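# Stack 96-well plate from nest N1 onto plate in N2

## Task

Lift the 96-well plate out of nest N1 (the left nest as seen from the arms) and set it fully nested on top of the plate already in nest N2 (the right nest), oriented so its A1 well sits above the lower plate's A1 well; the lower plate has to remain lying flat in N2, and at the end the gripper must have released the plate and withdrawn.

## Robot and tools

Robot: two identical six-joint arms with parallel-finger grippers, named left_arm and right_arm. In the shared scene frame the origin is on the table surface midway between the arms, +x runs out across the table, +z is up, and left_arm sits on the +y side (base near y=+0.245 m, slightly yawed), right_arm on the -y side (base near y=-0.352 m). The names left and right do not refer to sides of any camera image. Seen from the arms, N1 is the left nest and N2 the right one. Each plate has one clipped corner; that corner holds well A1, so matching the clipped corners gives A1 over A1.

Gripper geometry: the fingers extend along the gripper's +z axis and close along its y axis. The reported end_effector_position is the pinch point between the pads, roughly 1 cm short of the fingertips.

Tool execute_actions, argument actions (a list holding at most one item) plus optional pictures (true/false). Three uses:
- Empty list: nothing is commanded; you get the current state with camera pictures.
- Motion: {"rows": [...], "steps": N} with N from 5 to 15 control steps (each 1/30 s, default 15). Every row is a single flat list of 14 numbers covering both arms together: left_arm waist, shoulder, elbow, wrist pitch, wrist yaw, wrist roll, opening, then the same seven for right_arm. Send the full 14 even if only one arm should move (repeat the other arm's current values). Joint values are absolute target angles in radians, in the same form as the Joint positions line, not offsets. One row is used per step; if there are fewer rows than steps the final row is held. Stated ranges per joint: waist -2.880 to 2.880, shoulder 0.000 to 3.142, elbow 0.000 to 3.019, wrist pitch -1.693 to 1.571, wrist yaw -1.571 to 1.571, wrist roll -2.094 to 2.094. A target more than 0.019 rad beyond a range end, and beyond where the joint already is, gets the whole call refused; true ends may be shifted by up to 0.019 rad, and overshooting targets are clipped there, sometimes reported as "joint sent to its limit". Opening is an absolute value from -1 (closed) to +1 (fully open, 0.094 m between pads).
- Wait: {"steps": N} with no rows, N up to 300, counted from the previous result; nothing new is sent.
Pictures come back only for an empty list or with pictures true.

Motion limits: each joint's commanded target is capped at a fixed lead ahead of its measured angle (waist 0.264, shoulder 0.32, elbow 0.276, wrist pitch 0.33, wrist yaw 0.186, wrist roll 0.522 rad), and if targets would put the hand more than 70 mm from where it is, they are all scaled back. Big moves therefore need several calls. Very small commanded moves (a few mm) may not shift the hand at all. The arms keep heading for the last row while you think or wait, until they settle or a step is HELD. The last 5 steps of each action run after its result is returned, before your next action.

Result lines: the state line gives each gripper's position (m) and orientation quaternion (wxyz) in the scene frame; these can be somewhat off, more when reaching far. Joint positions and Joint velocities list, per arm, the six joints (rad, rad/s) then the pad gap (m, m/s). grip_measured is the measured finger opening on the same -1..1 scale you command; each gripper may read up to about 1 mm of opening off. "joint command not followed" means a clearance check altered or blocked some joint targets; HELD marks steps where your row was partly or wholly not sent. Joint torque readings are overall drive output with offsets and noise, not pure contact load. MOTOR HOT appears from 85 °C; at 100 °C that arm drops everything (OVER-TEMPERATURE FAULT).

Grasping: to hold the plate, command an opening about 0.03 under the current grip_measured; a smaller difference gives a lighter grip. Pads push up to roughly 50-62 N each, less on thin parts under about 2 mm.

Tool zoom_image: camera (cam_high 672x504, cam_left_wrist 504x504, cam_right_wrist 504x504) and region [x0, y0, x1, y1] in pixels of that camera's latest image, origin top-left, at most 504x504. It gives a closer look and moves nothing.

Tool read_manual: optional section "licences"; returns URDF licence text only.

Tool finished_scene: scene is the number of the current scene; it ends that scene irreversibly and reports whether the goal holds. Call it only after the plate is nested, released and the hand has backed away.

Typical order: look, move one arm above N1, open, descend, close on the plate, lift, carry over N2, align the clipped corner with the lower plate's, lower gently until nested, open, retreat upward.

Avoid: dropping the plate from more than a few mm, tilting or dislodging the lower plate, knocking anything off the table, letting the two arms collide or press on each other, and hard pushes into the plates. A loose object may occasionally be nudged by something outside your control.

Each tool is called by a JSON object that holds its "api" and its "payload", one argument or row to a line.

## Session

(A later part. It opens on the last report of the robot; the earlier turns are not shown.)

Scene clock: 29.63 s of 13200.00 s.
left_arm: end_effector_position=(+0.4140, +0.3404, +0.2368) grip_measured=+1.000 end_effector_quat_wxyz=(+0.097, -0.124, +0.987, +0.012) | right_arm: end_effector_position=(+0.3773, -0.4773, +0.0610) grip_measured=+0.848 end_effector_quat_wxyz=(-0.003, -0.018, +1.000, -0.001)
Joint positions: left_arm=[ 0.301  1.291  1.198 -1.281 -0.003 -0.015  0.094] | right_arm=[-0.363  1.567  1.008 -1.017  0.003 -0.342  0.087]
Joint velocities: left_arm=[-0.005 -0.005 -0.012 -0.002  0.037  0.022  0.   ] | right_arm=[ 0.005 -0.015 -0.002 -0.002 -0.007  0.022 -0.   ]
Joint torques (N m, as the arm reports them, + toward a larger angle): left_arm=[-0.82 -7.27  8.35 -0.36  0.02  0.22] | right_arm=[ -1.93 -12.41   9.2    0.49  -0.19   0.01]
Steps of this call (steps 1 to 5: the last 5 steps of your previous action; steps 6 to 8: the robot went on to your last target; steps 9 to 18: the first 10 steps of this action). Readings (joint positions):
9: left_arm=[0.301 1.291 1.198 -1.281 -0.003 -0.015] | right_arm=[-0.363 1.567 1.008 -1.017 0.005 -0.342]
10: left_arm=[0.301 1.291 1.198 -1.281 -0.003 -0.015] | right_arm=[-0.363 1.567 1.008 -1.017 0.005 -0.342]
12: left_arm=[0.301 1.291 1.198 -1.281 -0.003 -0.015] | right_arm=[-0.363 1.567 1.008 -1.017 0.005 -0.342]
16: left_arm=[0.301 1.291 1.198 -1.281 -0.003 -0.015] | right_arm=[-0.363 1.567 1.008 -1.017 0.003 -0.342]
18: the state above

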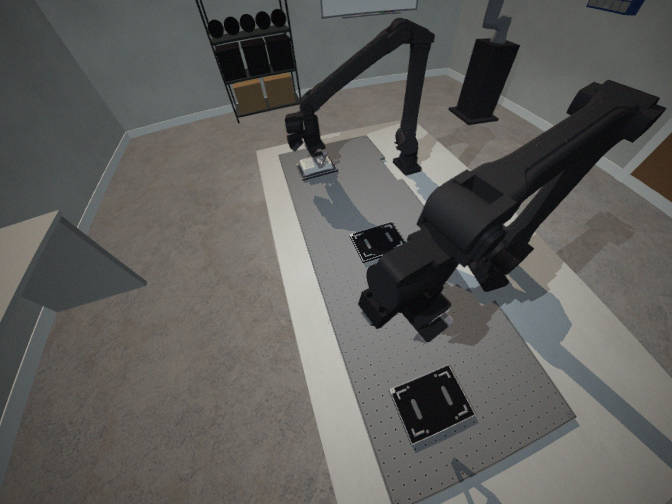

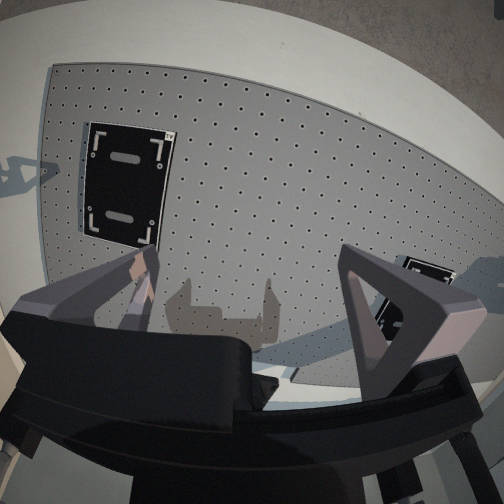

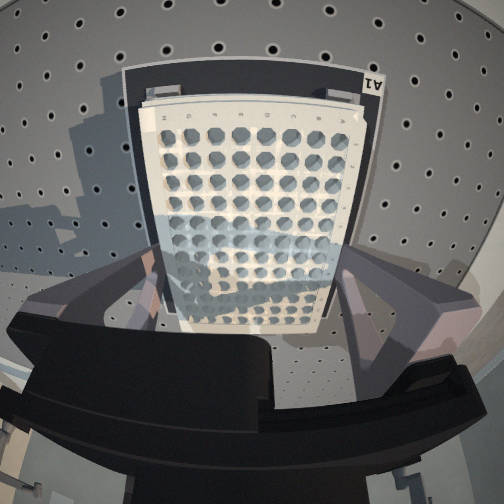

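{"api": "execute_actions", "payload": {
  "actions": [
    {"rows":[[0.3,1.3,1.2,-1.3,0,0,1,-0.363,1.565,1.018,-1.017,0,-0.342,0.69]],"steps":8}
  ]
}}

{"api": "execute_actions", "payload": {
  "actions": [
    {"rows":[[0.3,1.3,1.2,-1.3,0,0,1,-0.363,1.565,1.018,-1.031,0,-0.342,0.69]],"steps":12}
  ]
}}

{"api": "execute_actions", "payload": {
  "actions": [
    {"rows":[[0.3,1.3,1.2,-1.3,0,0,1,-0.363,1.565,1.018,-1.022,0,-0.342,0.77]],"steps":12}
  ],
  "pictures": true
}}

{"api": "zoom_image", "payload": {
  "camera": "cam_right_wrist",
  "region": [110,50,400,340]
}}

Scene clock: 29.93 s of 13200.00 s.
left_arm: end_effector_position=(+0.4140, +0.3404, +0.2368) grip_measured=+1.000 end_effector_quat_wxyz=(+0.097, -0.124, +0.987, +0.012) | right_arm: end_effector_position=(+0.3773, -0.4772, +0.0610) grip_measured=+0.730 end_effector_quat_wxyz=(-0.003, -0.018, +1.000, -0.000)
Joint positions: left_arm=[ 0.301  1.291  1.198 -1.281 -0.003 -0.015  0.094] | right_arm=[-0.363  1.567  1.008 -1.017  0.003 -0.342  0.081]
Joint velocities: left_arm=[-0.024 -0.005 -0.007  0.012 -0.037  0.051  0.   ] | right_arm=[-0.005 -0.005  0.022 -0.012 -0.081  0.051  0.   ]
Joint torques (N m, as the arm reports them, + toward a larger angle): left_arm=[-0.75 -7.27  8.35 -0.37  0.01  0.21] | right_arm=[ -2.64 -12.96   9.02   0.52  -0.18   0.02]
Steps of this call (steps 1 to 5: the last 5 steps of your previous action; step 6: the robot went on to your last target; steps 7 to 9: the first 3 steps of this action). Readings (joint positions):
7: left_arm=[0.301 1.291 1.198 -1.281 -0.003 -0.015] | right_arm=[-0.363 1.567 1.008 -1.017 0.003 -0.342]
8: left_arm=[0.301 1.291 1.198 -1.281 -0.003 -0.015] | right_arm=[-0.363 1.567 1.008 -1.017 0.003 -0.342]
9: the state above

Scene clock: 30.33 s of 13200.00 s.
left_arm: end_effector_position=(+0.4140, +0.3404, +0.2368) grip_measured=+1.000 end_effector_quat_wxyz=(+0.097, -0.124, +0.987, +0.012) | right_arm: end_effector_position=(+0.3764, -0.4769, +0.0610) grip_measured=+0.730 end_effector_quat_wxyz=(-0.005, -0.018, +1.000, +0.000)
Joint positions: left_arm=[ 0.301  1.291  1.198 -1.281 -0.003 -0.015  0.094] | right_arm=[-0.363  1.567  1.008 -1.021  0.003 -0.342  0.081]
Joint velocities: left_arm=[-0.005 -0.005 -0.002 -0.007 -0.037  0.051  0.   ] | right_arm=[-0.005 -0.015 -0.017  0.007  0.037  0.022  0.002]
Joint torques (N m, as the arm reports them, + toward a larger angle): left_arm=[-0.74 -7.24  8.35 -0.38  0.02  0.22] | right_arm=[ -1.93 -12.77   9.06   0.12  -0.16   0.04]
Steps of this call (steps 1 to 5: the last 5 steps of your previous action; steps 6 to 12: the first 7 steps of this action). Readings (joint positions):
6: left_arm=[0.301 1.291 1.198 -1.281 -0.003 -0.015] | right_arm=[-0.363 1.567 1.008 -1.018 0.003 -0.342]
7: left_arm=[0.301 1.291 1.198 -1.281 -0.003 -0.015] | right_arm=[-0.363 1.567 1.008 -1.020 0.003 -0.342]
9: left_arm=[0.301 1.291 1.198 -1.281 -0.003 -0.015] | right_arm=[-0.363 1.567 1.008 -1.021 0.003 -0.342]
12: the state above

Scene clock: 30.73 s of 13200.00 s.
left_arm: end_effector_position=(+0.4140, +0.3404, +0.2368) grip_measured=+1.000 end_effector_quat_wxyz=(+0.097, -0.124, +0.987, +0.012) | right_arm: end_effector_position=(+0.3764, -0.4769, +0.0610) grip_measured=+0.774 end_effector_quat_wxyz=(-0.005, -0.018, +1.000, +0.000)
Joint positions: left_arm=[ 0.301  1.291  1.198 -1.281 -0.003 -0.015  0.094] | right_arm=[-0.363  1.567  1.008 -1.021  0.003 -0.342  0.083]
Joint velocities: left_arm=[-0.015 -0.005 -0.017 -0.012 -0.007 -0.007  0.   ] | right_arm=[-0.005 -0.005 -0.007 -0.007  0.007 -0.051 -0.001]
Joint torques (N m, as the arm reports them, + toward a larger angle): left_arm=[-0.72 -7.26  8.35 -0.37  0.01  0.22] | right_arm=[ -2.27 -12.75   9.11   0.51  -0.15  -0.02]
Steps of this call (steps 1 to 5: the last 5 steps of your previous action; steps 6 to 12: the first 7 steps of this action). Readings (joint positions):
6: left_arm=[0.301 1.291 1.198 -1.281 -0.003 -0.015] | right_arm=[-0.363 1.567 1.008 -1.021 0.003 -0.342]
7: left_arm=[0.301 1.291 1.198 -1.281 -0.003 -0.015] | right_arm=[-0.363 1.567 1.008 -1.021 0.003 -0.342]
9: left_arm=[0.301 1.291 1.198 -1.281 -0.003 -0.015] | right_arm=[-0.363 1.567 1.008 -1.021 0.003 -0.342]
12: the state above

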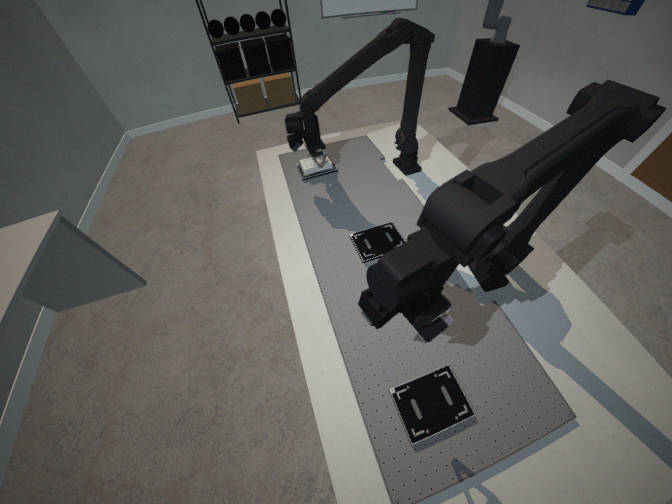

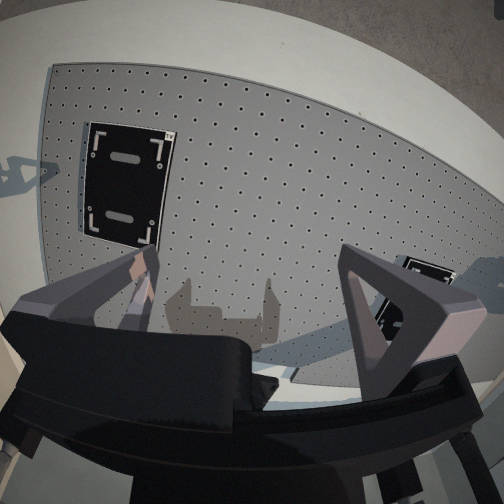

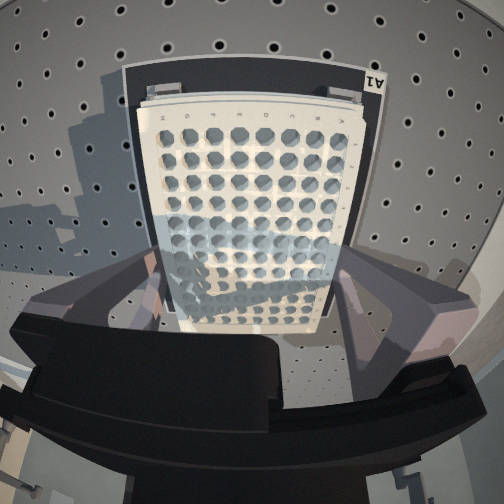

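Region (110, 50, 400, 340) of cam_right_wrist's 504x504 image, scaled by 1.738, with more detail than that image has.

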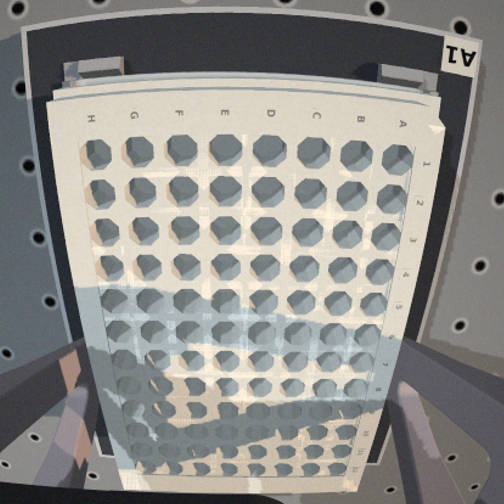

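{"api": "execute_actions", "payload": {
  "actions": [
    {"rows":[[0.3,1.3,1.2,-1.3,0,0,1,-0.363,1.565,1.018,-1.022,0.018,-0.342,0.77]]}
  ],
  "pictures": true
}}

{"api": "zoom_image", "payload": {
  "camera": "cam_right_wrist",
  "region": [110,50,400,340]
}}

Scene clock: 31.23 s of 13200.00 s.
left_arm: end_effector_position=(+0.4140, +0.3404, +0.2368) grip_measured=+1.000 end_effector_quat_wxyz=(+0.097, -0.124, +0.987, +0.012) | right_arm: end_effector_position=(+0.3760, -0.4783, +0.0610) grip_measured=+0.774 end_effector_quat_wxyz=(-0.006, -0.018, +1.000, -0.004)
Joint positions: left_arm=[ 0.301  1.291  1.198 -1.281 -0.003 -0.015  0.094] | right_arm=[-0.363  1.567  1.008 -1.021  0.011 -0.342  0.083]
Joint velocities: left_arm=[-0.005  0.005  0.002 -0.007  0.066 -0.081  0.   ] | right_arm=[-0.005 -0.005 -0.027  0.002  0.007 -0.022  0.   ]
Joint torques (N m, as the arm reports them, + toward a larger angle): left_arm=[-0.81 -7.24  8.37 -0.38  0.01  0.22] | right_arm=[ -2.4  -12.75   9.     0.5    0.27   0.01]
Steps of this call (steps 1 to 5: the last 5 steps of your previous action; steps 6 to 15: the first 10 steps of this action). Readings (joint positions):
6: left_arm=[0.301 1.291 1.198 -1.281 -0.003 -0.015] | right_arm=[-0.363 1.567 1.008 -1.021 0.008 -0.342]
7: left_arm=[0.301 1.291 1.198 -1.281 -0.003 -0.015] | right_arm=[-0.363 1.567 1.008 -1.021 0.011 -0.342]
9: left_arm=[0.301 1.291 1.198 -1.281 -0.003 -0.015] | right_arm=[-0.363 1.567 1.008 -1.021 0.011 -0.342]
13: left_arm=[0.301 1.291 1.198 -1.281 -0.003 -0.015] | right_arm=[-0.363 1.567 1.008 -1.021 0.011 -0.342]
15: the state above

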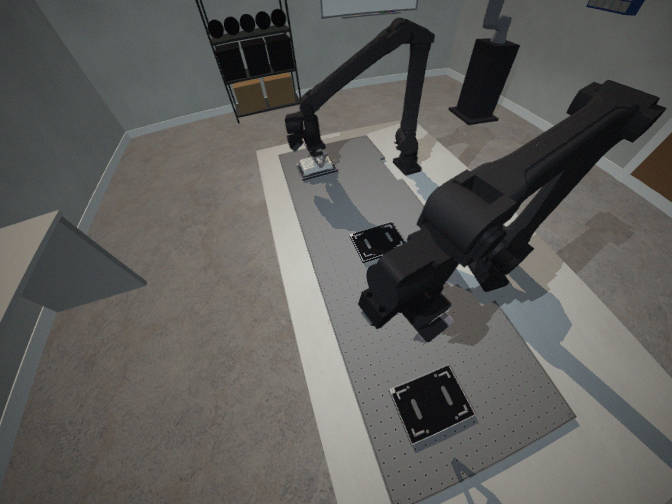

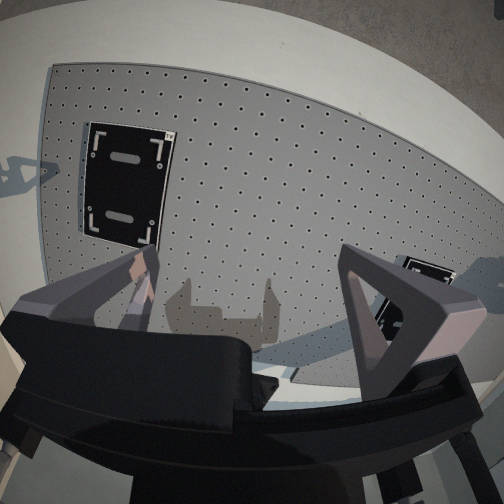

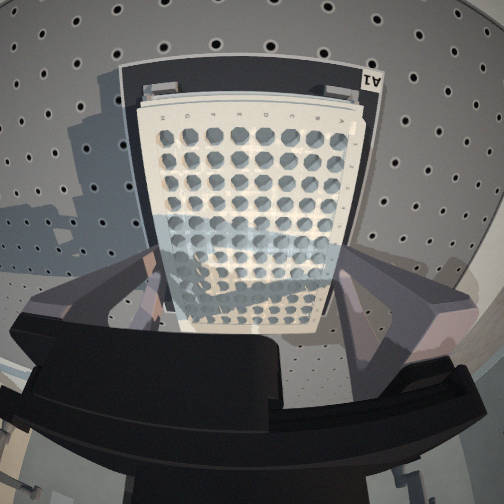

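Region (110, 50, 400, 340) of cam_right_wrist's 504x504 image, scaled by 1.738, with more detail than that image has.

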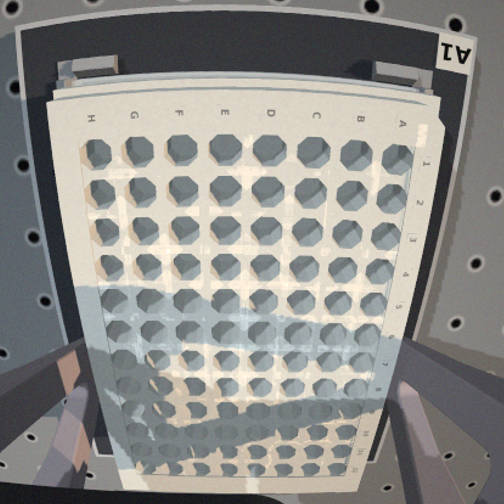

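{"api": "execute_actions", "payload": {
  "actions": [
    {"rows":[[0.3,1.3,1.2,-1.3,0,0,1,-0.363,1.565,1.018,-1.006,0.008,-0.342,0.76]],"steps":12}
  ]
}}

{"api": "execute_actions", "payload": {
  "actions": [
    {"rows":[[0.3,1.3,1.2,-1.3,0,0,1,-0.363,1.565,1.018,-1.02,0.008,-0.342,0.9]],"steps":12}
  ],
  "pictures": true
}}

{"api": "zoom_image", "payload": {
  "camera": "cam_right_wrist",
  "region": [110,50,400,340]
}}

Scene clock: 31.63 s of 13200.00 s.
left_arm: end_effector_position=(+0.4140, +0.3404, +0.2368) grip_measured=+1.000 end_effector_quat_wxyz=(+0.097, -0.124, +0.987, +0.012) | right_arm: end_effector_position=(+0.3765, -0.4782, +0.0610) grip_measured=+0.770 end_effector_quat_wxyz=(-0.005, -0.018, +1.000, -0.003)
Joint positions: left_arm=[ 0.301  1.291  1.198 -1.281 -0.003 -0.015  0.094] | right_arm=[-0.363  1.567  1.008 -1.019  0.01  -0.342  0.083]
Joint velocities: left_arm=[-0.005  0.005  0.002 -0.002  0.037  0.007  0.   ] | right_arm=[-0.015 -0.015 -0.002 -0.012 -0.051  0.022  0.   ]
Joint torques (N m, as the arm reports them, + toward a larger angle): left_arm=[-0.74 -7.29  8.35 -0.38  0.01  0.22] | right_arm=[ -2.34 -12.48   9.1    1.07  -0.1    0.  ]
Steps of this call (steps 1 to 5: the last 5 steps of your previous action; steps 6 to 12: the first 7 steps of this action). Readings (joint positions):
6: left_arm=[0.301 1.291 1.198 -1.281 -0.003 -0.015] | right_arm=[-0.363 1.567 1.008 -1.021 0.011 -0.342]
7: left_arm=[0.301 1.291 1.198 -1.281 -0.003 -0.015] | right_arm=[-0.363 1.567 1.008 -1.020 0.010 -0.342]
9: left_arm=[0.301 1.291 1.198 -1.281 -0.003 -0.015] | right_arm=[-0.363 1.567 1.008 -1.019 0.010 -0.342]
12: the state above

Scene clock: 32.03 s of 13200.00 s.
left_arm: end_effector_position=(+0.4140, +0.3404, +0.2368) grip_measured=+1.000 end_effector_quat_wxyz=(+0.097, -0.124, +0.987, +0.012) | right_arm: end_effector_position=(+0.3765, -0.4782, +0.0610) grip_measured=+0.898 end_effector_quat_wxyz=(-0.005, -0.018, +1.000, -0.003)
Joint positions: left_arm=[ 0.301  1.291  1.198 -1.281 -0.003 -0.015  0.094] | right_arm=[-0.363  1.567  1.008 -1.019  0.01  -0.342  0.089]
Joint velocities: left_arm=[-0.024 -0.005 -0.007 -0.002 -0.037 -0.007  0.   ] | right_arm=[-0.015 -0.015 -0.002 -0.017  0.037  0.051 -0.001]
Joint torques (N m, as the arm reports them, + toward a larger angle): left_arm=[-0.78 -7.29  8.35 -0.38  0.02  0.21] | right_arm=[ -2.02 -12.87   9.01   0.47  -0.11   0.03]
Steps of this call (steps 1 to 5: the last 5 steps of your previous action; steps 6 to 12: the first 7 steps of this action). Readings (joint positions):
6: left_arm=[0.301 1.291 1.198 -1.281 -0.003 -0.015] | right_arm=[-0.363 1.567 1.008 -1.019 0.010 -0.342]
7: left_arm=[0.301 1.291 1.198 -1.281 -0.003 -0.015] | right_arm=[-0.363 1.567 1.008 -1.019 0.010 -0.342]
9: left_arm=[0.301 1.291 1.198 -1.281 -0.003 -0.015] | right_arm=[-0.363 1.567 1.008 -1.019 0.010 -0.342]
12: the state above

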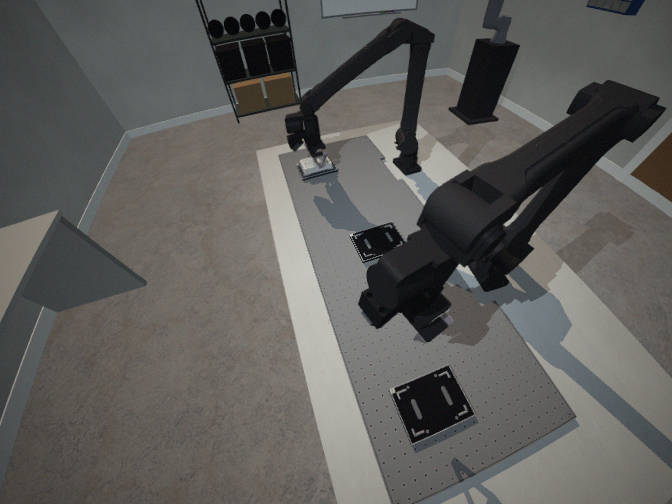

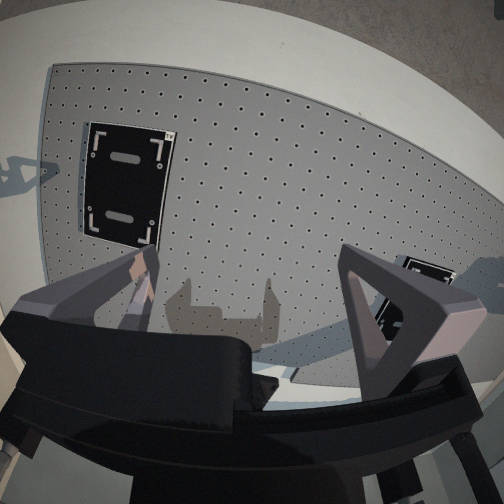

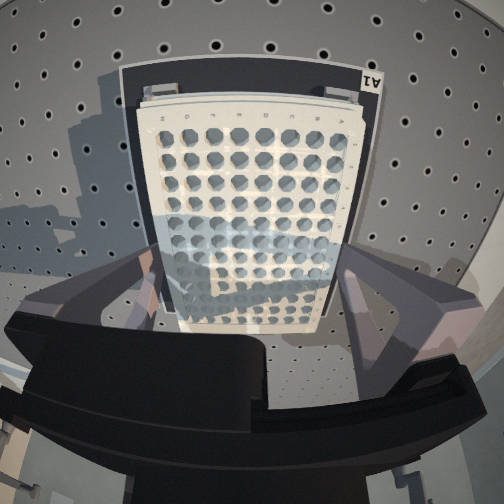

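Region (110, 50, 400, 340) of cam_right_wrist's 504x504 image, scaled by 1.738, with more detail than that image has.

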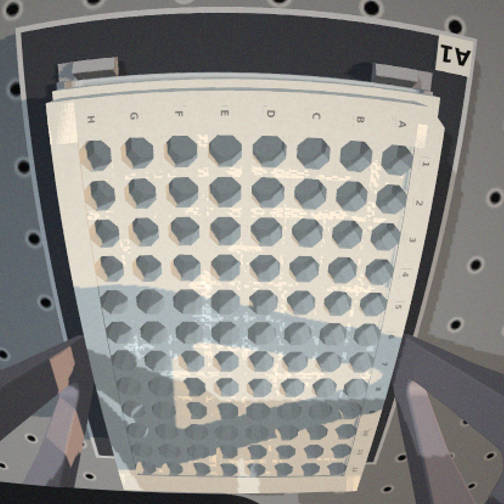

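{"api": "execute_actions", "payload": {
  "actions": [
    {"rows":[[0.3,1.3,1.2,-1.3,0,0,1,-0.363,1.595,1.0,-0.985,0.004,-0.315,1]],"steps":12}
  ]
}}

{"api": "execute_actions", "payload": {
  "actions": [
    {"rows":[[0.3,1.3,1.2,-1.3,0,0,1,-0.363,1.612,0.99,-0.958,0.004,-0.315,1]]}
  ]
}}

{"api": "execute_actions", "payload": {
  "actions": [
    {"rows":[[0.3,1.3,1.2,-1.3,0,0,1,-0.363,1.6,0.99,-0.965,0.004,-0.325,0.9],[0.3,1.3,1.2,-1.3,0,0,1,-0.363,1.6,0.99,-0.965,0.004,-0.325,0.86],[0.3,1.3,1.2,-1.3,0,0,1,-0.363,1.6,0.99,-0.965,0.004,-0.325,0.83],[0.3,1.3,1.2,-1.3,0,0,1,-0.363,1.6,0.99,-0.965,0.004,-0.325,0.79]]}
  ],
  "pictures": true
}}

{"api": "execute_actions", "payload": {
  "actions": [
    {"rows":[[0.3,1.3,1.2,-1.3,0,0,1,-0.363,1.6,0.99,-0.965,0.004,-0.325,1]],"steps":12}
  ],
  "pictures": true
}}

Scene clock: 32.57 s of 13200.00 s.
left_arm: end_effector_position=(+0.4140, +0.3404, +0.2368) grip_measured=+1.000 end_effector_quat_wxyz=(+0.097, -0.124, +0.987, +0.012) | right_arm: end_effector_position=(+0.3766, -0.4779, +0.0541) grip_measured=+1.000 end_effector_quat_wxyz=(-0.003, -0.012, +1.000, -0.003)
Joint positions: left_arm=[ 0.301  1.291  1.198 -1.281 -0.003 -0.015  0.094] | right_arm=[-0.363  1.576  0.997 -0.996  0.007 -0.329  0.094]
Joint velocities: left_arm=[ 0.005 -0.015  0.002  0.007 -0.022 -0.007  0.   ] | right_arm=[-0.005  0.024 -0.027  0.012  0.066  0.037  0.   ]
Joint torques (N m, as the arm reports them, + toward a larger angle): left_arm=[-0.8  -7.21  8.35 -0.37  0.02  0.21] | right_arm=[ -2.3  -10.51   8.46   0.98  -0.19   0.14]
Steps of this call (steps 1 to 5: the last 5 steps of your previous action; steps 6 to 9: the robot went on to your last target; steps 10 to 16: the first 7 steps of this action). Readings (joint positions):
10: left_arm=[0.301 1.291 1.198 -1.281 -0.003 -0.015] | right_arm=[-0.363 1.568 1.007 -1.014 0.009 -0.339]
11: left_arm=[0.301 1.291 1.198 -1.281 -0.003 -0.015] | right_arm=[-0.363 1.568 1.004 -1.006 0.008 -0.337]
13: left_arm=[0.301 1.291 1.198 -1.281 -0.003 -0.015] | right_arm=[-0.363 1.571 1.000 -0.998 0.007 -0.333]
16: the state above

Scene clock: 33.07 s of 13200.00 s.
left_arm: end_effector_position=(+0.4140, +0.3404, +0.2368) grip_measured=+1.000 end_effector_quat_wxyz=(+0.097, -0.124, +0.987, +0.012) | right_arm: end_effector_position=(+0.3781, -0.4781, +0.0440) grip_measured=+1.000 end_effector_quat_wxyz=(-0.002, -0.010, +1.000, -0.003)
Joint positions: left_arm=[ 0.301  1.291  1.198 -1.281 -0.003 -0.015  0.094] | right_arm=[-0.363  1.594  0.988 -0.967  0.006 -0.326  0.094]
Joint velocities: left_arm=[-0.015 -0.015 -0.007  0.002 -0.066  0.022  0.   ] | right_arm=[-0.005 -0.005  0.002  0.002 -0.022 -0.007  0.   ]
Joint torques (N m, as the arm reports them, + toward a larger angle): left_arm=[-0.75 -7.27  8.36 -0.35  0.01  0.22] | right_arm=[ -2.35 -11.39   8.15   0.92  -0.16   0.13]
Steps of this call (steps 1 to 5: the last 5 steps of your previous action; steps 6 to 15: the first 10 steps of this action). Readings (joint positions):
6: left_arm=[0.301 1.291 1.198 -1.281 -0.003 -0.015] | right_arm=[-0.363 1.578 0.995 -0.989 0.007 -0.327]
7: left_arm=[0.301 1.291 1.198 -1.281 -0.003 -0.015] | right_arm=[-0.363 1.580 0.993 -0.981 0.007 -0.327]
9: left_arm=[0.301 1.291 1.198 -1.281 -0.003 -0.015] | right_arm=[-0.363 1.586 0.991 -0.972 0.007 -0.327]
13: left_arm=[0.301 1.291 1.198 -1.281 -0.003 -0.015] | right_arm=[-0.363 1.594 0.988 -0.968 0.006 -0.326]
15: the state above

Scene clock: 33.57 s of 13200.00 s.
left_arm: end_effector_position=(+0.4140, +0.3404, +0.2368) grip_measured=+1.000 end_effector_quat_wxyz=(+0.097, -0.124, +0.987, +0.012) | right_arm: end_effector_position=(+0.3783, -0.4773, +0.0440) grip_measured=+0.804 end_effector_quat_wxyz=(-0.002, -0.010, +1.000, -0.001)
Joint positions: left_arm=[ 0.301  1.291  1.198 -1.281 -0.003 -0.015  0.094] | right_arm=[-0.362  1.594  0.988 -0.967  0.003 -0.326  0.085]
Joint velocities: left_arm=[-0.005 -0.005 -0.007 -0.002 -0.007 -0.051  0.   ] | right_arm=[-0.015 -0.005 -0.007 -0.002 -0.051 -0.037 -0.   ]
Joint torques (N m, as the arm reports them, + toward a larger angle): left_arm=[-0.79 -7.29  8.35 -0.38  0.02  0.21] | right_arm=[ -2.58 -12.18   8.16   0.58   0.    -0.01]
Steps of this call (steps 1 to 5: the last 5 steps of your previous action; steps 6 to 15: the first 10 steps of this action). Readings (joint positions):
6: left_arm=[0.301 1.291 1.198 -1.281 -0.003 -0.015] | right_arm=[-0.363 1.594 0.988 -0.967 0.006 -0.326]
7: left_arm=[0.301 1.291 1.198 -1.281 -0.003 -0.015] | right_arm=[-0.363 1.594 0.988 -0.967 0.006 -0.326]
9: left_arm=[0.301 1.291 1.198 -1.281 -0.003 -0.015] | right_arm=[-0.362 1.594 0.988 -0.967 0.003 -0.326]
13: left_arm=[0.301 1.291 1.198 -1.281 -0.003 -0.015] | right_arm=[-0.362 1.594 0.988 -0.967 0.003 -0.326]
15: the state above

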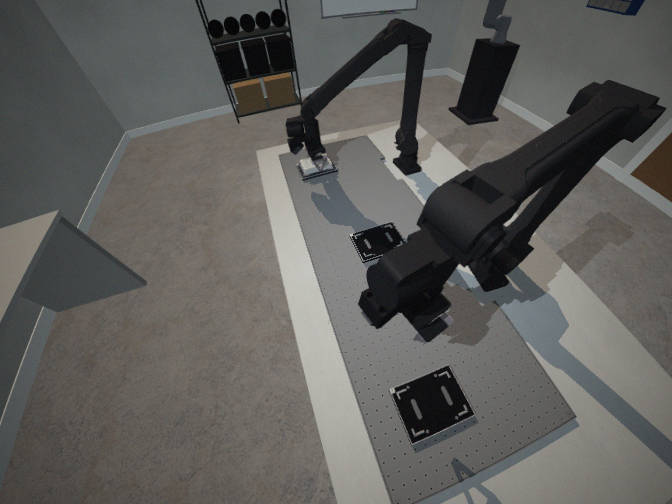

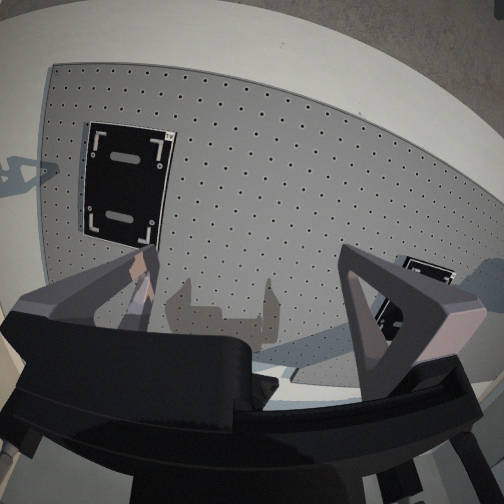

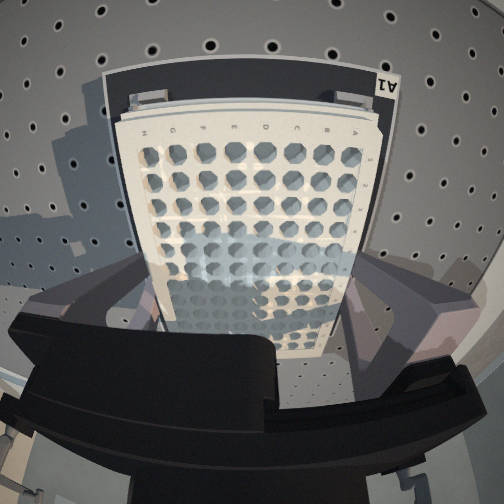

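Scene clock: 33.97 s of 13200.00 s.
left_arm: end_effector_position=(+0.4140, +0.3404, +0.2368) grip_measured=+1.000 end_effector_quat_wxyz=(+0.097, -0.124, +0.987, +0.012) | right_arm: end_effector_position=(+0.3782, -0.4773, +0.0440) grip_measured=+1.000 end_effector_quat_wxyz=(-0.002, -0.010, +1.000, -0.001)
Joint positions: left_arm=[ 0.301  1.291  1.198 -1.281 -0.003 -0.015  0.094] | right_arm=[-0.362  1.594  0.988 -0.967  0.003 -0.326  0.094]
Joint velocities: left_arm=[-0.005 -0.015  0.007  0.022 -0.037  0.022  0.   ] | right_arm=[-0.015  0.005  0.022  0.012 -0.007  0.007  0.   ]
Joint torques (N m, as the arm reports them, + toward a larger angle): left_arm=[-0.78 -7.29  8.34 -0.36  0.02  0.21] | right_arm=[ -1.77 -11.83   8.09   0.56   0.     0.02]
Steps of this call (steps 1 to 5: the last 5 steps of your previous action; steps 6 to 12: the first 7 steps of this action). Readings (joint positions):
6: left_arm=[0.301 1.291 1.198 -1.281 -0.003 -0.015] | right_arm=[-0.362 1.594 0.988 -0.967 0.003 -0.326]
7: left_arm=[0.301 1.291 1.198 -1.281 -0.003 -0.015] | right_arm=[-0.362 1.594 0.988 -0.967 0.003 -0.326]
9: left_arm=[0.301 1.291 1.198 -1.281 -0.003 -0.015] | right_arm=[-0.362 1.594 0.988 -0.967 0.003 -0.326]
12: the state above

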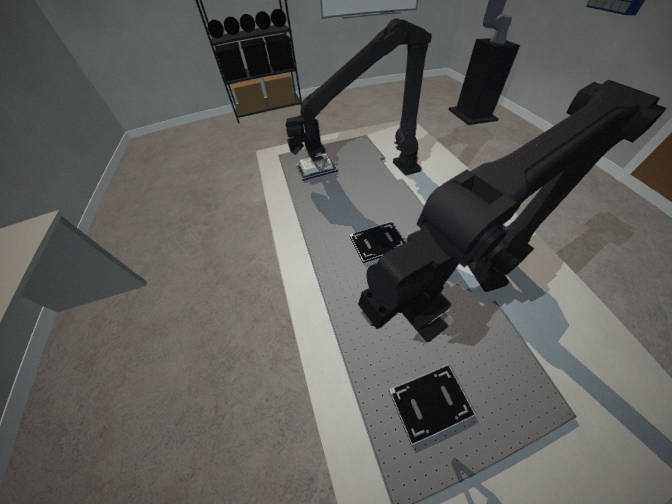

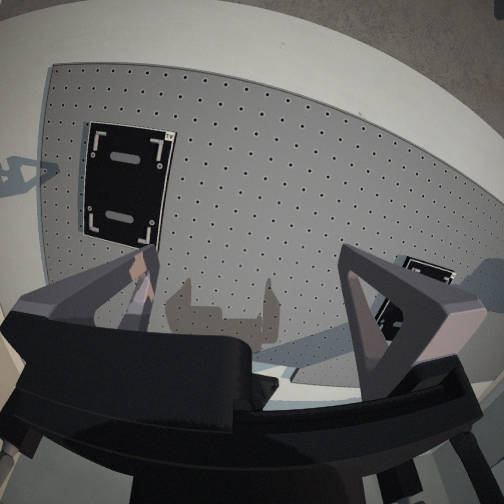

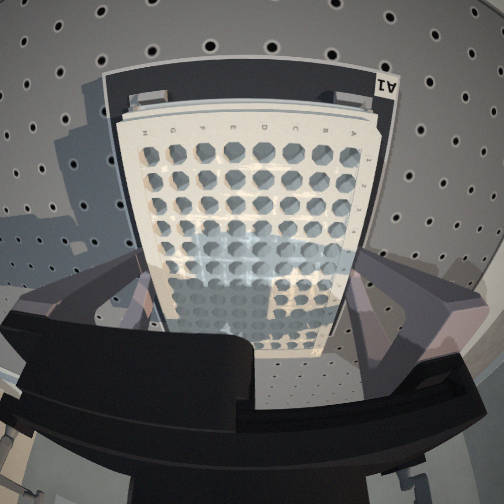

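{"api": "execute_actions", "payload": {
  "actions": [
    {"rows":[[0.3,1.3,1.2,-1.3,0,0,1,-0.363,1.51,0.995,-0.98,0,-0.325,1]],"steps":12}
  ]
}}

{"api": "execute_actions", "payload": {
  "actions": [
    {"rows":[[0.3,1.3,1.2,-1.3,0,0,1,-0.363,1.46,1.08,-1.1,0,-0.325,1]],"steps":12}
  ]
}}

{"api": "execute_actions", "payload": {
  "actions": [
    {"rows":[[0.3,1.3,1.2,-1.3,0,0,1,-0.2,1.46,1.06,-1.15,0,-1.7,1]]}
  ]
}}

{"api": "execute_actions", "payload": {
  "actions": [
    {"steps":15}
  ],
  "pictures": true
}}

{"api": "zoom_image", "payload": {
  "camera": "cam_right_wrist",
  "region": [120,150,380,340]
}}

Scene clock: 34.57 s of 13200.00 s.
left_arm: end_effector_position=(+0.4140, +0.3404, +0.2368) grip_measured=+1.000 end_effector_quat_wxyz=(+0.097, -0.124, +0.987, +0.012) | right_arm: end_effector_position=(+0.3803, -0.4778, +0.0678) grip_measured=+1.000 end_effector_quat_wxyz=(+0.025, -0.010, +1.000, -0.010)
Joint positions: left_arm=[ 0.301  1.291  1.198 -1.281 -0.003 -0.015  0.094] | right_arm=[-0.362  1.531  0.985 -0.972  0.003 -0.326  0.094]
Joint velocities: left_arm=[ 0.005  0.005 -0.017 -0.007 -0.007 -0.022  0.   ] | right_arm=[-0.005 -0.23   0.022  0.007  0.007 -0.051  0.   ]
Joint torques (N m, as the arm reports them, + toward a larger angle): left_arm=[-0.76 -7.26  8.35 -0.38  0.01  0.21] | right_arm=[ -2.1  -12.69   9.28   0.24  -0.21   0.  ]
Steps of this call (steps 1 to 5: the last 5 steps of your previous action; steps 6 to 11: the robot went on to your last target; steps 12 to 18: the first 7 steps of this action). Readings (joint positions):
12: left_arm=[0.301 1.291 1.198 -1.281 -0.003 -0.015] | right_arm=[-0.362 1.590 0.988 -0.967 0.003 -0.326]
13: left_arm=[0.301 1.291 1.198 -1.281 -0.003 -0.015] | right_arm=[-0.362 1.583 0.986 -0.969 0.003 -0.326]
15: left_arm=[0.301 1.291 1.198 -1.281 -0.003 -0.015] | right_arm=[-0.362 1.561 0.985 -0.972 0.003 -0.326]
18: the state above

Scene clock: 34.97 s of 13200.00 s.
left_arm: end_effector_position=(+0.4140, +0.3404, +0.2368) grip_measured=+1.000 end_effector_quat_wxyz=(+0.097, -0.124, +0.987, +0.012) | right_arm: end_effector_position=(+0.3776, -0.4770, +0.1042) grip_measured=+1.000 end_effector_quat_wxyz=(+0.018, -0.010, +1.000, -0.007)
Joint positions: left_arm=[ 0.301  1.291  1.198 -1.281 -0.003 -0.015  0.094] | right_arm=[-0.362  1.483  1.04  -1.088  0.003 -0.326  0.094]
Joint velocities: left_arm=[ 0.005 -0.005  0.007  0.012 -0.007 -0.066  0.   ] | right_arm=[ 0.005 -0.181  0.1   -0.061 -0.051 -0.051  0.   ]
Joint torques (N m, as the arm reports them, + toward a larger angle): left_arm=[-0.79 -7.27  8.37 -0.36  0.01  0.21] | right_arm=[ -2.18 -13.03  11.97   0.25  -0.17   0.04]
Steps of this call (steps 1 to 5: the last 5 steps of your previous action; steps 6 to 12: the first 7 steps of this action). Readings (joint positions):
6: left_arm=[0.301 1.291 1.198 -1.281 -0.003 -0.015] | right_arm=[-0.362 1.520 0.992 -0.999 0.003 -0.326]
7: left_arm=[0.301 1.291 1.198 -1.281 -0.003 -0.015] | right_arm=[-0.362 1.519 1.004 -1.037 0.003 -0.326]
9: left_arm=[0.301 1.291 1.198 -1.281 -0.003 -0.015] | right_arm=[-0.362 1.506 1.022 -1.075 0.003 -0.326]
12: the state above

Scene clock: 35.47 s of 13200.00 s.
left_arm: end_effector_position=(+0.4140, +0.3404, +0.2368) grip_measured=+1.000 end_effector_quat_wxyz=(+0.097, -0.124, +0.987, +0.012) | right_arm: end_effector_position=(+0.3837, -0.3974, +0.1102) grip_measured=+1.000 end_effector_quat_wxyz=(+0.002, -0.559, +0.829, -0.000)
Joint positions: left_arm=[ 0.301  1.291  1.198 -1.281 -0.003 -0.015  0.094] | right_arm=[-0.168  1.472  1.045 -1.141 -0.002 -1.299  0.094]
Joint velocities: left_arm=[-0.005 -0.015 -0.002 -0.007  0.022  0.022  0.   ] | right_arm=[-0.142  0.005  0.017 -0.017  0.007 -2.615  0.   ]
Joint torques (N m, as the arm reports them, + toward a larger angle): left_arm=[-0.85 -7.24  8.36 -0.36  0.01  0.22] | right_arm=[ -4.34 -12.73  10.15   0.03  -0.03  -0.06]
Steps of this call (steps 1 to 5: the last 5 steps of your previous action; steps 6 to 15: the first 10 steps of this action). Readings (joint positions):
6: left_arm=[0.301 1.291 1.198 -1.281 -0.003 -0.015] | right_arm=[-0.352 1.472 1.045 -1.101 0.007 -0.409]
7: left_arm=[0.301 1.291 1.198 -1.281 -0.003 -0.015] | right_arm=[-0.331 1.472 1.045 -1.116 0.007 -0.508]
9: left_arm=[0.301 1.291 1.198 -1.281 -0.003 -0.015] | right_arm=[-0.262 1.472 1.045 -1.133 0.005 -0.706]
13: left_arm=[0.301 1.291 1.198 -1.281 -0.003 -0.015] | right_arm=[-0.169 1.472 1.045 -1.141 -0.002 -1.104]
15: the state above

Scene clock: 35.97 s of 13200.00 s.
left_arm: end_effector_position=(+0.4140, +0.3404, +0.2368) grip_measured=+1.000 end_effector_quat_wxyz=(+0.097, -0.124, +0.987, +0.012) | right_arm: end_effector_position=(+0.3820, -0.4093, +0.1102) grip_measured=+1.000 end_effector_quat_wxyz=(+0.001, -0.694, +0.720, -0.000)
Joint positions: left_arm=[ 0.301  1.291  1.198 -1.281 -0.003 -0.015  0.094] | right_arm=[-0.199  1.472  1.045 -1.142 -0.002 -1.675  0.094]
Joint velocities: left_arm=[ 0.005 -0.015 -0.002 -0.017  0.007 -0.051  0.   ] | right_arm=[-0.005 -0.005  0.007 -0.022  0.022 -0.168  0.   ]
Joint torques (N m, as the arm reports them, + toward a larger angle): left_arm=[-0.83 -7.31  8.36 -0.36  0.02  0.21] | right_arm=[ -2.51 -12.38  10.13   0.03  -0.06  -0.07]
Kept back: nothing.
Steps of this call (steps 1 to 5: the last 5 steps of your previous action; steps 6 to 15: the robot went on to your last target). Readings (joint positions):
1: left_arm=[0.301 1.291 1.198 -1.281 -0.003 -0.015] | right_arm=[-0.173 1.472 1.045 -1.141 -0.002 -1.378]
2: left_arm=[0.301 1.291 1.198 -1.281 -0.003 -0.015] | right_arm=[-0.179 1.472 1.045 -1.142 -0.002 -1.441]
4: left_arm=[0.301 1.291 1.198 -1.281 -0.003 -0.015] | right_arm=[-0.191 1.472 1.045 -1.142 -0.002 -1.530]
8: left_arm=[0.301 1.291 1.198 -1.281 -0.003 -0.015] | right_arm=[-0.199 1.472 1.045 -1.142 -0.002 -1.624]
15: the state above

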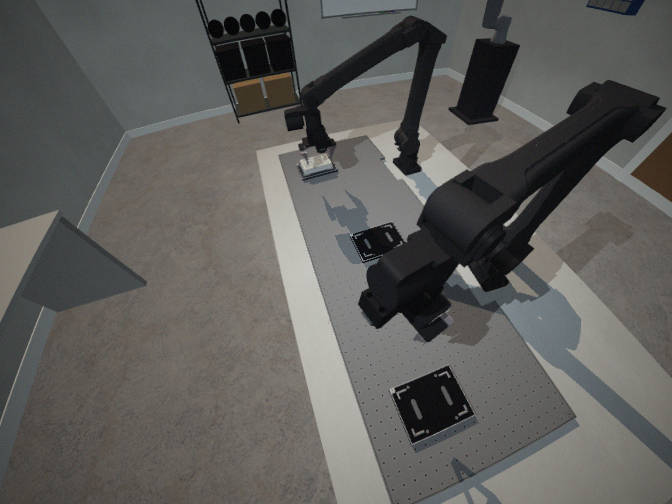

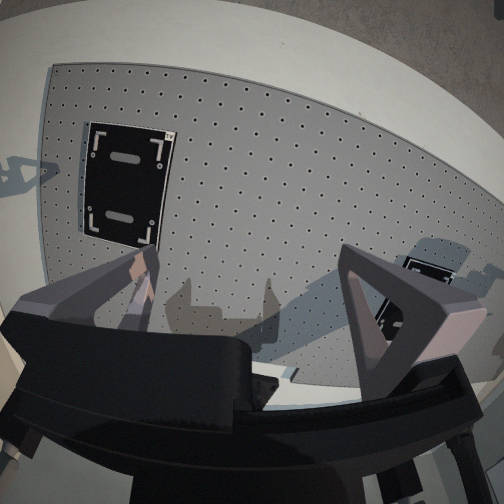

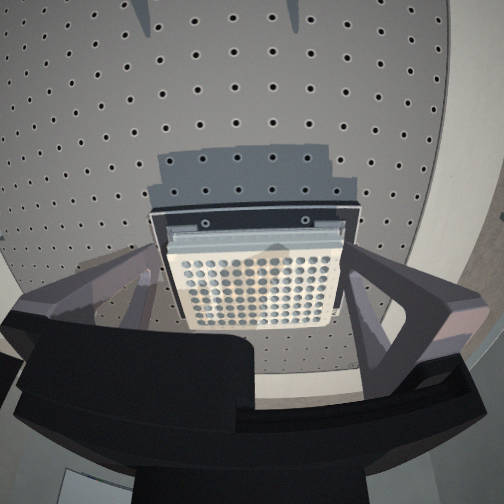

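Region (120, 150, 380, 340) of cam_right_wrist's 504x504 image, scaled by 1.938, with more detail than that image has; it fills the top 368 rows of this view, and the rest is white.

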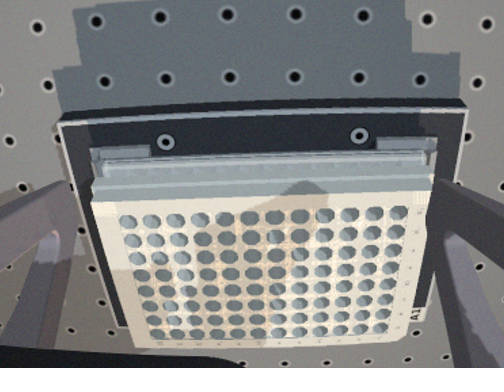

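{"api": "execute_actions", "payload": {
  "actions": [
    {"rows":[[0.3,1.3,1.2,-1.3,0,0,1,-0.365,1.525,1.045,-1.06,0,-1.3,0.5]]}
  ]
}}

{"api": "execute_actions", "payload": {
  "actions": [
    {"rows":[[0.3,1.3,1.2,-1.3,0,0,1,-0.365,1.555,1.03,-1.035,0,-1.3,0.5]]}
  ]
}}

{"api": "execute_actions", "payload": {
  "actions": [
    {"rows":[[0.3,1.3,1.2,-1.3,0,0,1,-0.365,1.585,1.025,-1.03,0,-1.3,0.5]]}
  ]
}}

{"api": "execute_actions", "payload": {
  "actions": [
    {"rows":[[0.3,1.3,1.2,-1.3,0,0,1,-0.365,1.6,1.025,-1.04,0.025,-1.3,0.5]]}
  ],
  "pictures": true
}}

Scene clock: 37.10 s of 13200.00 s.
left_arm: end_effector_position=(+0.4140, +0.3404, +0.2368) grip_measured=+1.000 end_effector_quat_wxyz=(+0.097, -0.124, +0.987, +0.012) | right_arm: end_effector_position=(+0.3765, -0.4921, +0.0915) grip_measured=+0.502 end_effector_quat_wxyz=(+0.008, -0.484, +0.875, -0.010)
Joint positions: left_arm=[ 0.301  1.291  1.198 -1.281 -0.003 -0.015  0.094] | right_arm=[-0.398  1.516  1.04  -1.069  0.002 -1.353  0.071]
Joint velocities: left_arm=[-0.005  0.015 -0.007  0.012  0.022 -0.007  0.   ] | right_arm=[ 0.112 -0.015  0.002  0.012 -0.007  0.227  0.   ]
Joint torques (N m, as the arm reports them, + toward a larger angle): left_arm=[-0.81 -7.28  8.36 -0.37  0.01  0.21] | right_arm=[ -0.54 -11.19   9.08   0.92  -0.19   0.11]
Steps of this call (steps 1 to 24: the robot went on to your last target; steps 25 to 34: the first 10 steps of this action). Readings (joint positions):
25: left_arm=[0.301 1.291 1.198 -1.281 -0.003 -0.015] | right_arm=[-0.209 1.474 1.044 -1.130 -0.006 -1.630]
26: left_arm=[0.301 1.291 1.198 -1.281 -0.003 -0.015] | right_arm=[-0.231 1.478 1.043 -1.108 -0.007 -1.567]
28: left_arm=[0.301 1.291 1.198 -1.281 -0.003 -0.015] | right_arm=[-0.301 1.493 1.043 -1.079 -0.005 -1.474]
32: left_arm=[0.301 1.291 1.198 -1.281 -0.003 -0.015] | right_arm=[-0.396 1.516 1.042 -1.069 0.002 -1.376]
34: the state above

Scene clock: 37.60 s of 13200.00 s.
left_arm: end_effector_position=(+0.4140, +0.3404, +0.2368) grip_measured=+1.000 end_effector_quat_wxyz=(+0.097, -0.124, +0.987, +0.012) | right_arm: end_effector_position=(+0.3786, -0.4790, +0.0764) grip_measured=+0.502 end_effector_quat_wxyz=(+0.002, -0.481, +0.877, -0.004)
Joint positions: left_arm=[ 0.301  1.291  1.198 -1.281 -0.003 -0.015  0.094] | right_arm=[-0.366  1.541  1.024 -1.045  0.002 -1.312  0.071]
Joint velocities: left_arm=[-0.005 -0.024  0.012  0.012  0.022 -0.022  0.   ] | right_arm=[ 0.005  0.005 -0.002 -0.007  0.007  0.007 -0.   ]
Joint torques (N m, as the arm reports them, + toward a larger angle): left_arm=[-0.72 -7.3   8.35 -0.36  0.02  0.22] | right_arm=[ -2.87 -10.93   8.76   0.9   -0.21   0.13]
Steps of this call (steps 1 to 5: the last 5 steps of your previous action; steps 6 to 15: the first 10 steps of this action). Readings (joint positions):
6: left_arm=[0.301 1.291 1.198 -1.281 -0.003 -0.015] | right_arm=[-0.368 1.517 1.038 -1.063 0.002 -1.322]
7: left_arm=[0.301 1.291 1.198 -1.281 -0.003 -0.015] | right_arm=[-0.366 1.519 1.036 -1.056 0.002 -1.320]
9: left_arm=[0.301 1.291 1.198 -1.281 -0.003 -0.015] | right_arm=[-0.366 1.527 1.032 -1.048 0.002 -1.317]
13: left_arm=[0.301 1.291 1.198 -1.281 -0.003 -0.015] | right_arm=[-0.366 1.540 1.026 -1.045 0.002 -1.314]
15: the state above

Scene clock: 38.10 s of 13200.00 s.
left_arm: end_effector_position=(+0.4140, +0.3404, +0.2368) grip_measured=+1.000 end_effector_quat_wxyz=(+0.097, -0.124, +0.987, +0.012) | right_arm: end_effector_position=(+0.3801, -0.4795, +0.0704) grip_measured=+0.502 end_effector_quat_wxyz=(+0.000, -0.480, +0.877, -0.002)
Joint positions: left_arm=[ 0.301  1.291  1.198 -1.281 -0.003 -0.015  0.094] | right_arm=[-0.366  1.557  1.024 -1.035  0.002 -1.311  0.071]
Joint velocities: left_arm=[-0.015 -0.005  0.022 -0.012 -0.051  0.066  0.   ] | right_arm=[-0.024 -0.005 -0.007  0.002 -0.022 -0.037  0.   ]
Joint torques (N m, as the arm reports them, + toward a larger angle): left_arm=[-0.78 -7.26  8.36 -0.37  0.01  0.22] | right_arm=[ -2.39 -10.03   8.41   0.69  -0.21   0.11]
Steps of this call (steps 1 to 5: the last 5 steps of your previous action; steps 6 to 15: the first 10 steps of this action). Readings (joint positions):
6: left_arm=[0.301 1.291 1.198 -1.281 -0.003 -0.015] | right_arm=[-0.366 1.543 1.024 -1.044 0.002 -1.312]
7: left_arm=[0.301 1.291 1.198 -1.281 -0.003 -0.015] | right_arm=[-0.366 1.546 1.024 -1.042 0.002 -1.312]
9: left_arm=[0.301 1.291 1.198 -1.281 -0.003 -0.015] | right_arm=[-0.366 1.556 1.024 -1.041 0.002 -1.312]
13: left_arm=[0.301 1.291 1.198 -1.281 -0.003 -0.015] | right_arm=[-0.366 1.557 1.024 -1.036 0.002 -1.311]
15: the state above

Scene clock: 38.60 s of 13200.00 s.
left_arm: end_effector_position=(+0.4140, +0.3404, +0.2368) grip_measured=+1.000 end_effector_quat_wxyz=(+0.097, -0.124, +0.987, +0.012) | right_arm: end_effector_position=(+0.3794, -0.4816, +0.0703) grip_measured=+0.502 end_effector_quat_wxyz=(-0.005, -0.480, +0.877, -0.006)
Joint positions: left_arm=[ 0.301  1.291  1.198 -1.281 -0.003 -0.015  0.094] | right_arm=[-0.366  1.557  1.024 -1.035  0.016 -1.311  0.071]
Joint velocities: left_arm=[-0.015  0.005  0.007 -0.002  0.037 -0.037  0.   ] | right_arm=[ 0.005  0.005  0.002  0.007  0.037 -0.007  0.001]
Joint torques (N m, as the arm reports them, + toward a larger angle): left_arm=[-0.75 -7.24  8.35 -0.37  0.01  0.21] | right_arm=[-2.97 -8.74  8.23  0.41  0.34  0.11]
Steps of this call (steps 1 to 5: the last 5 steps of your previous action; steps 6 to 15: the first 10 steps of this action). Readings (joint positions):
6: left_arm=[0.301 1.291 1.198 -1.281 -0.003 -0.015] | right_arm=[-0.366 1.557 1.024 -1.035 0.010 -1.311]
7: left_arm=[0.301 1.291 1.198 -1.281 -0.003 -0.015] | right_arm=[-0.366 1.557 1.024 -1.035 0.014 -1.311]
9: left_arm=[0.301 1.291 1.198 -1.281 -0.003 -0.015] | right_arm=[-0.366 1.557 1.024 -1.035 0.016 -1.311]
13: left_arm=[0.301 1.291 1.198 -1.281 -0.003 -0.015] | right_arm=[-0.366 1.557 1.024 -1.035 0.016 -1.311]
15: the state above

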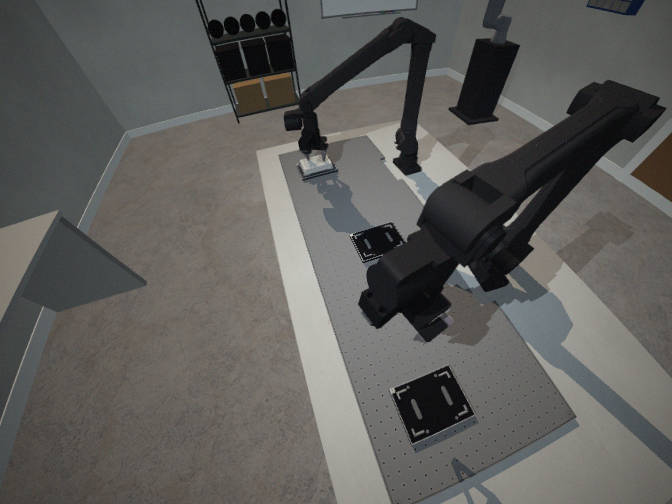

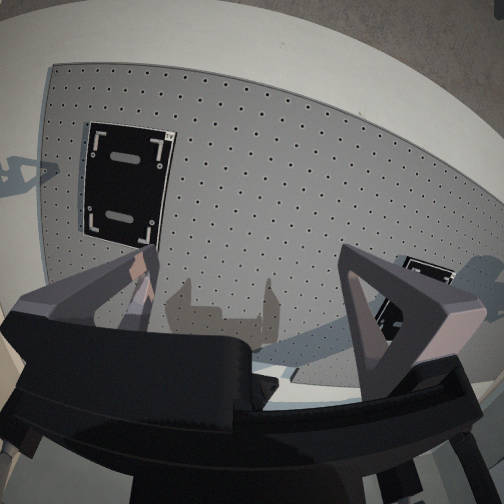

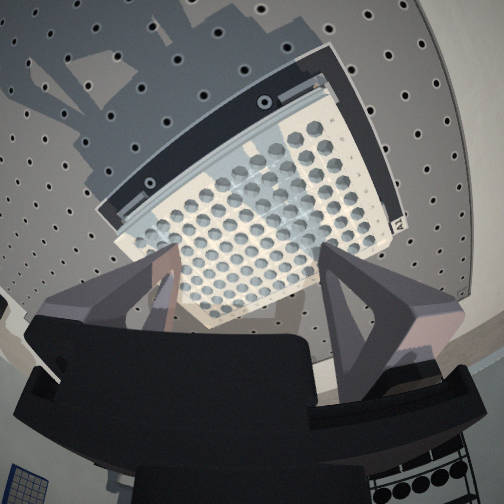

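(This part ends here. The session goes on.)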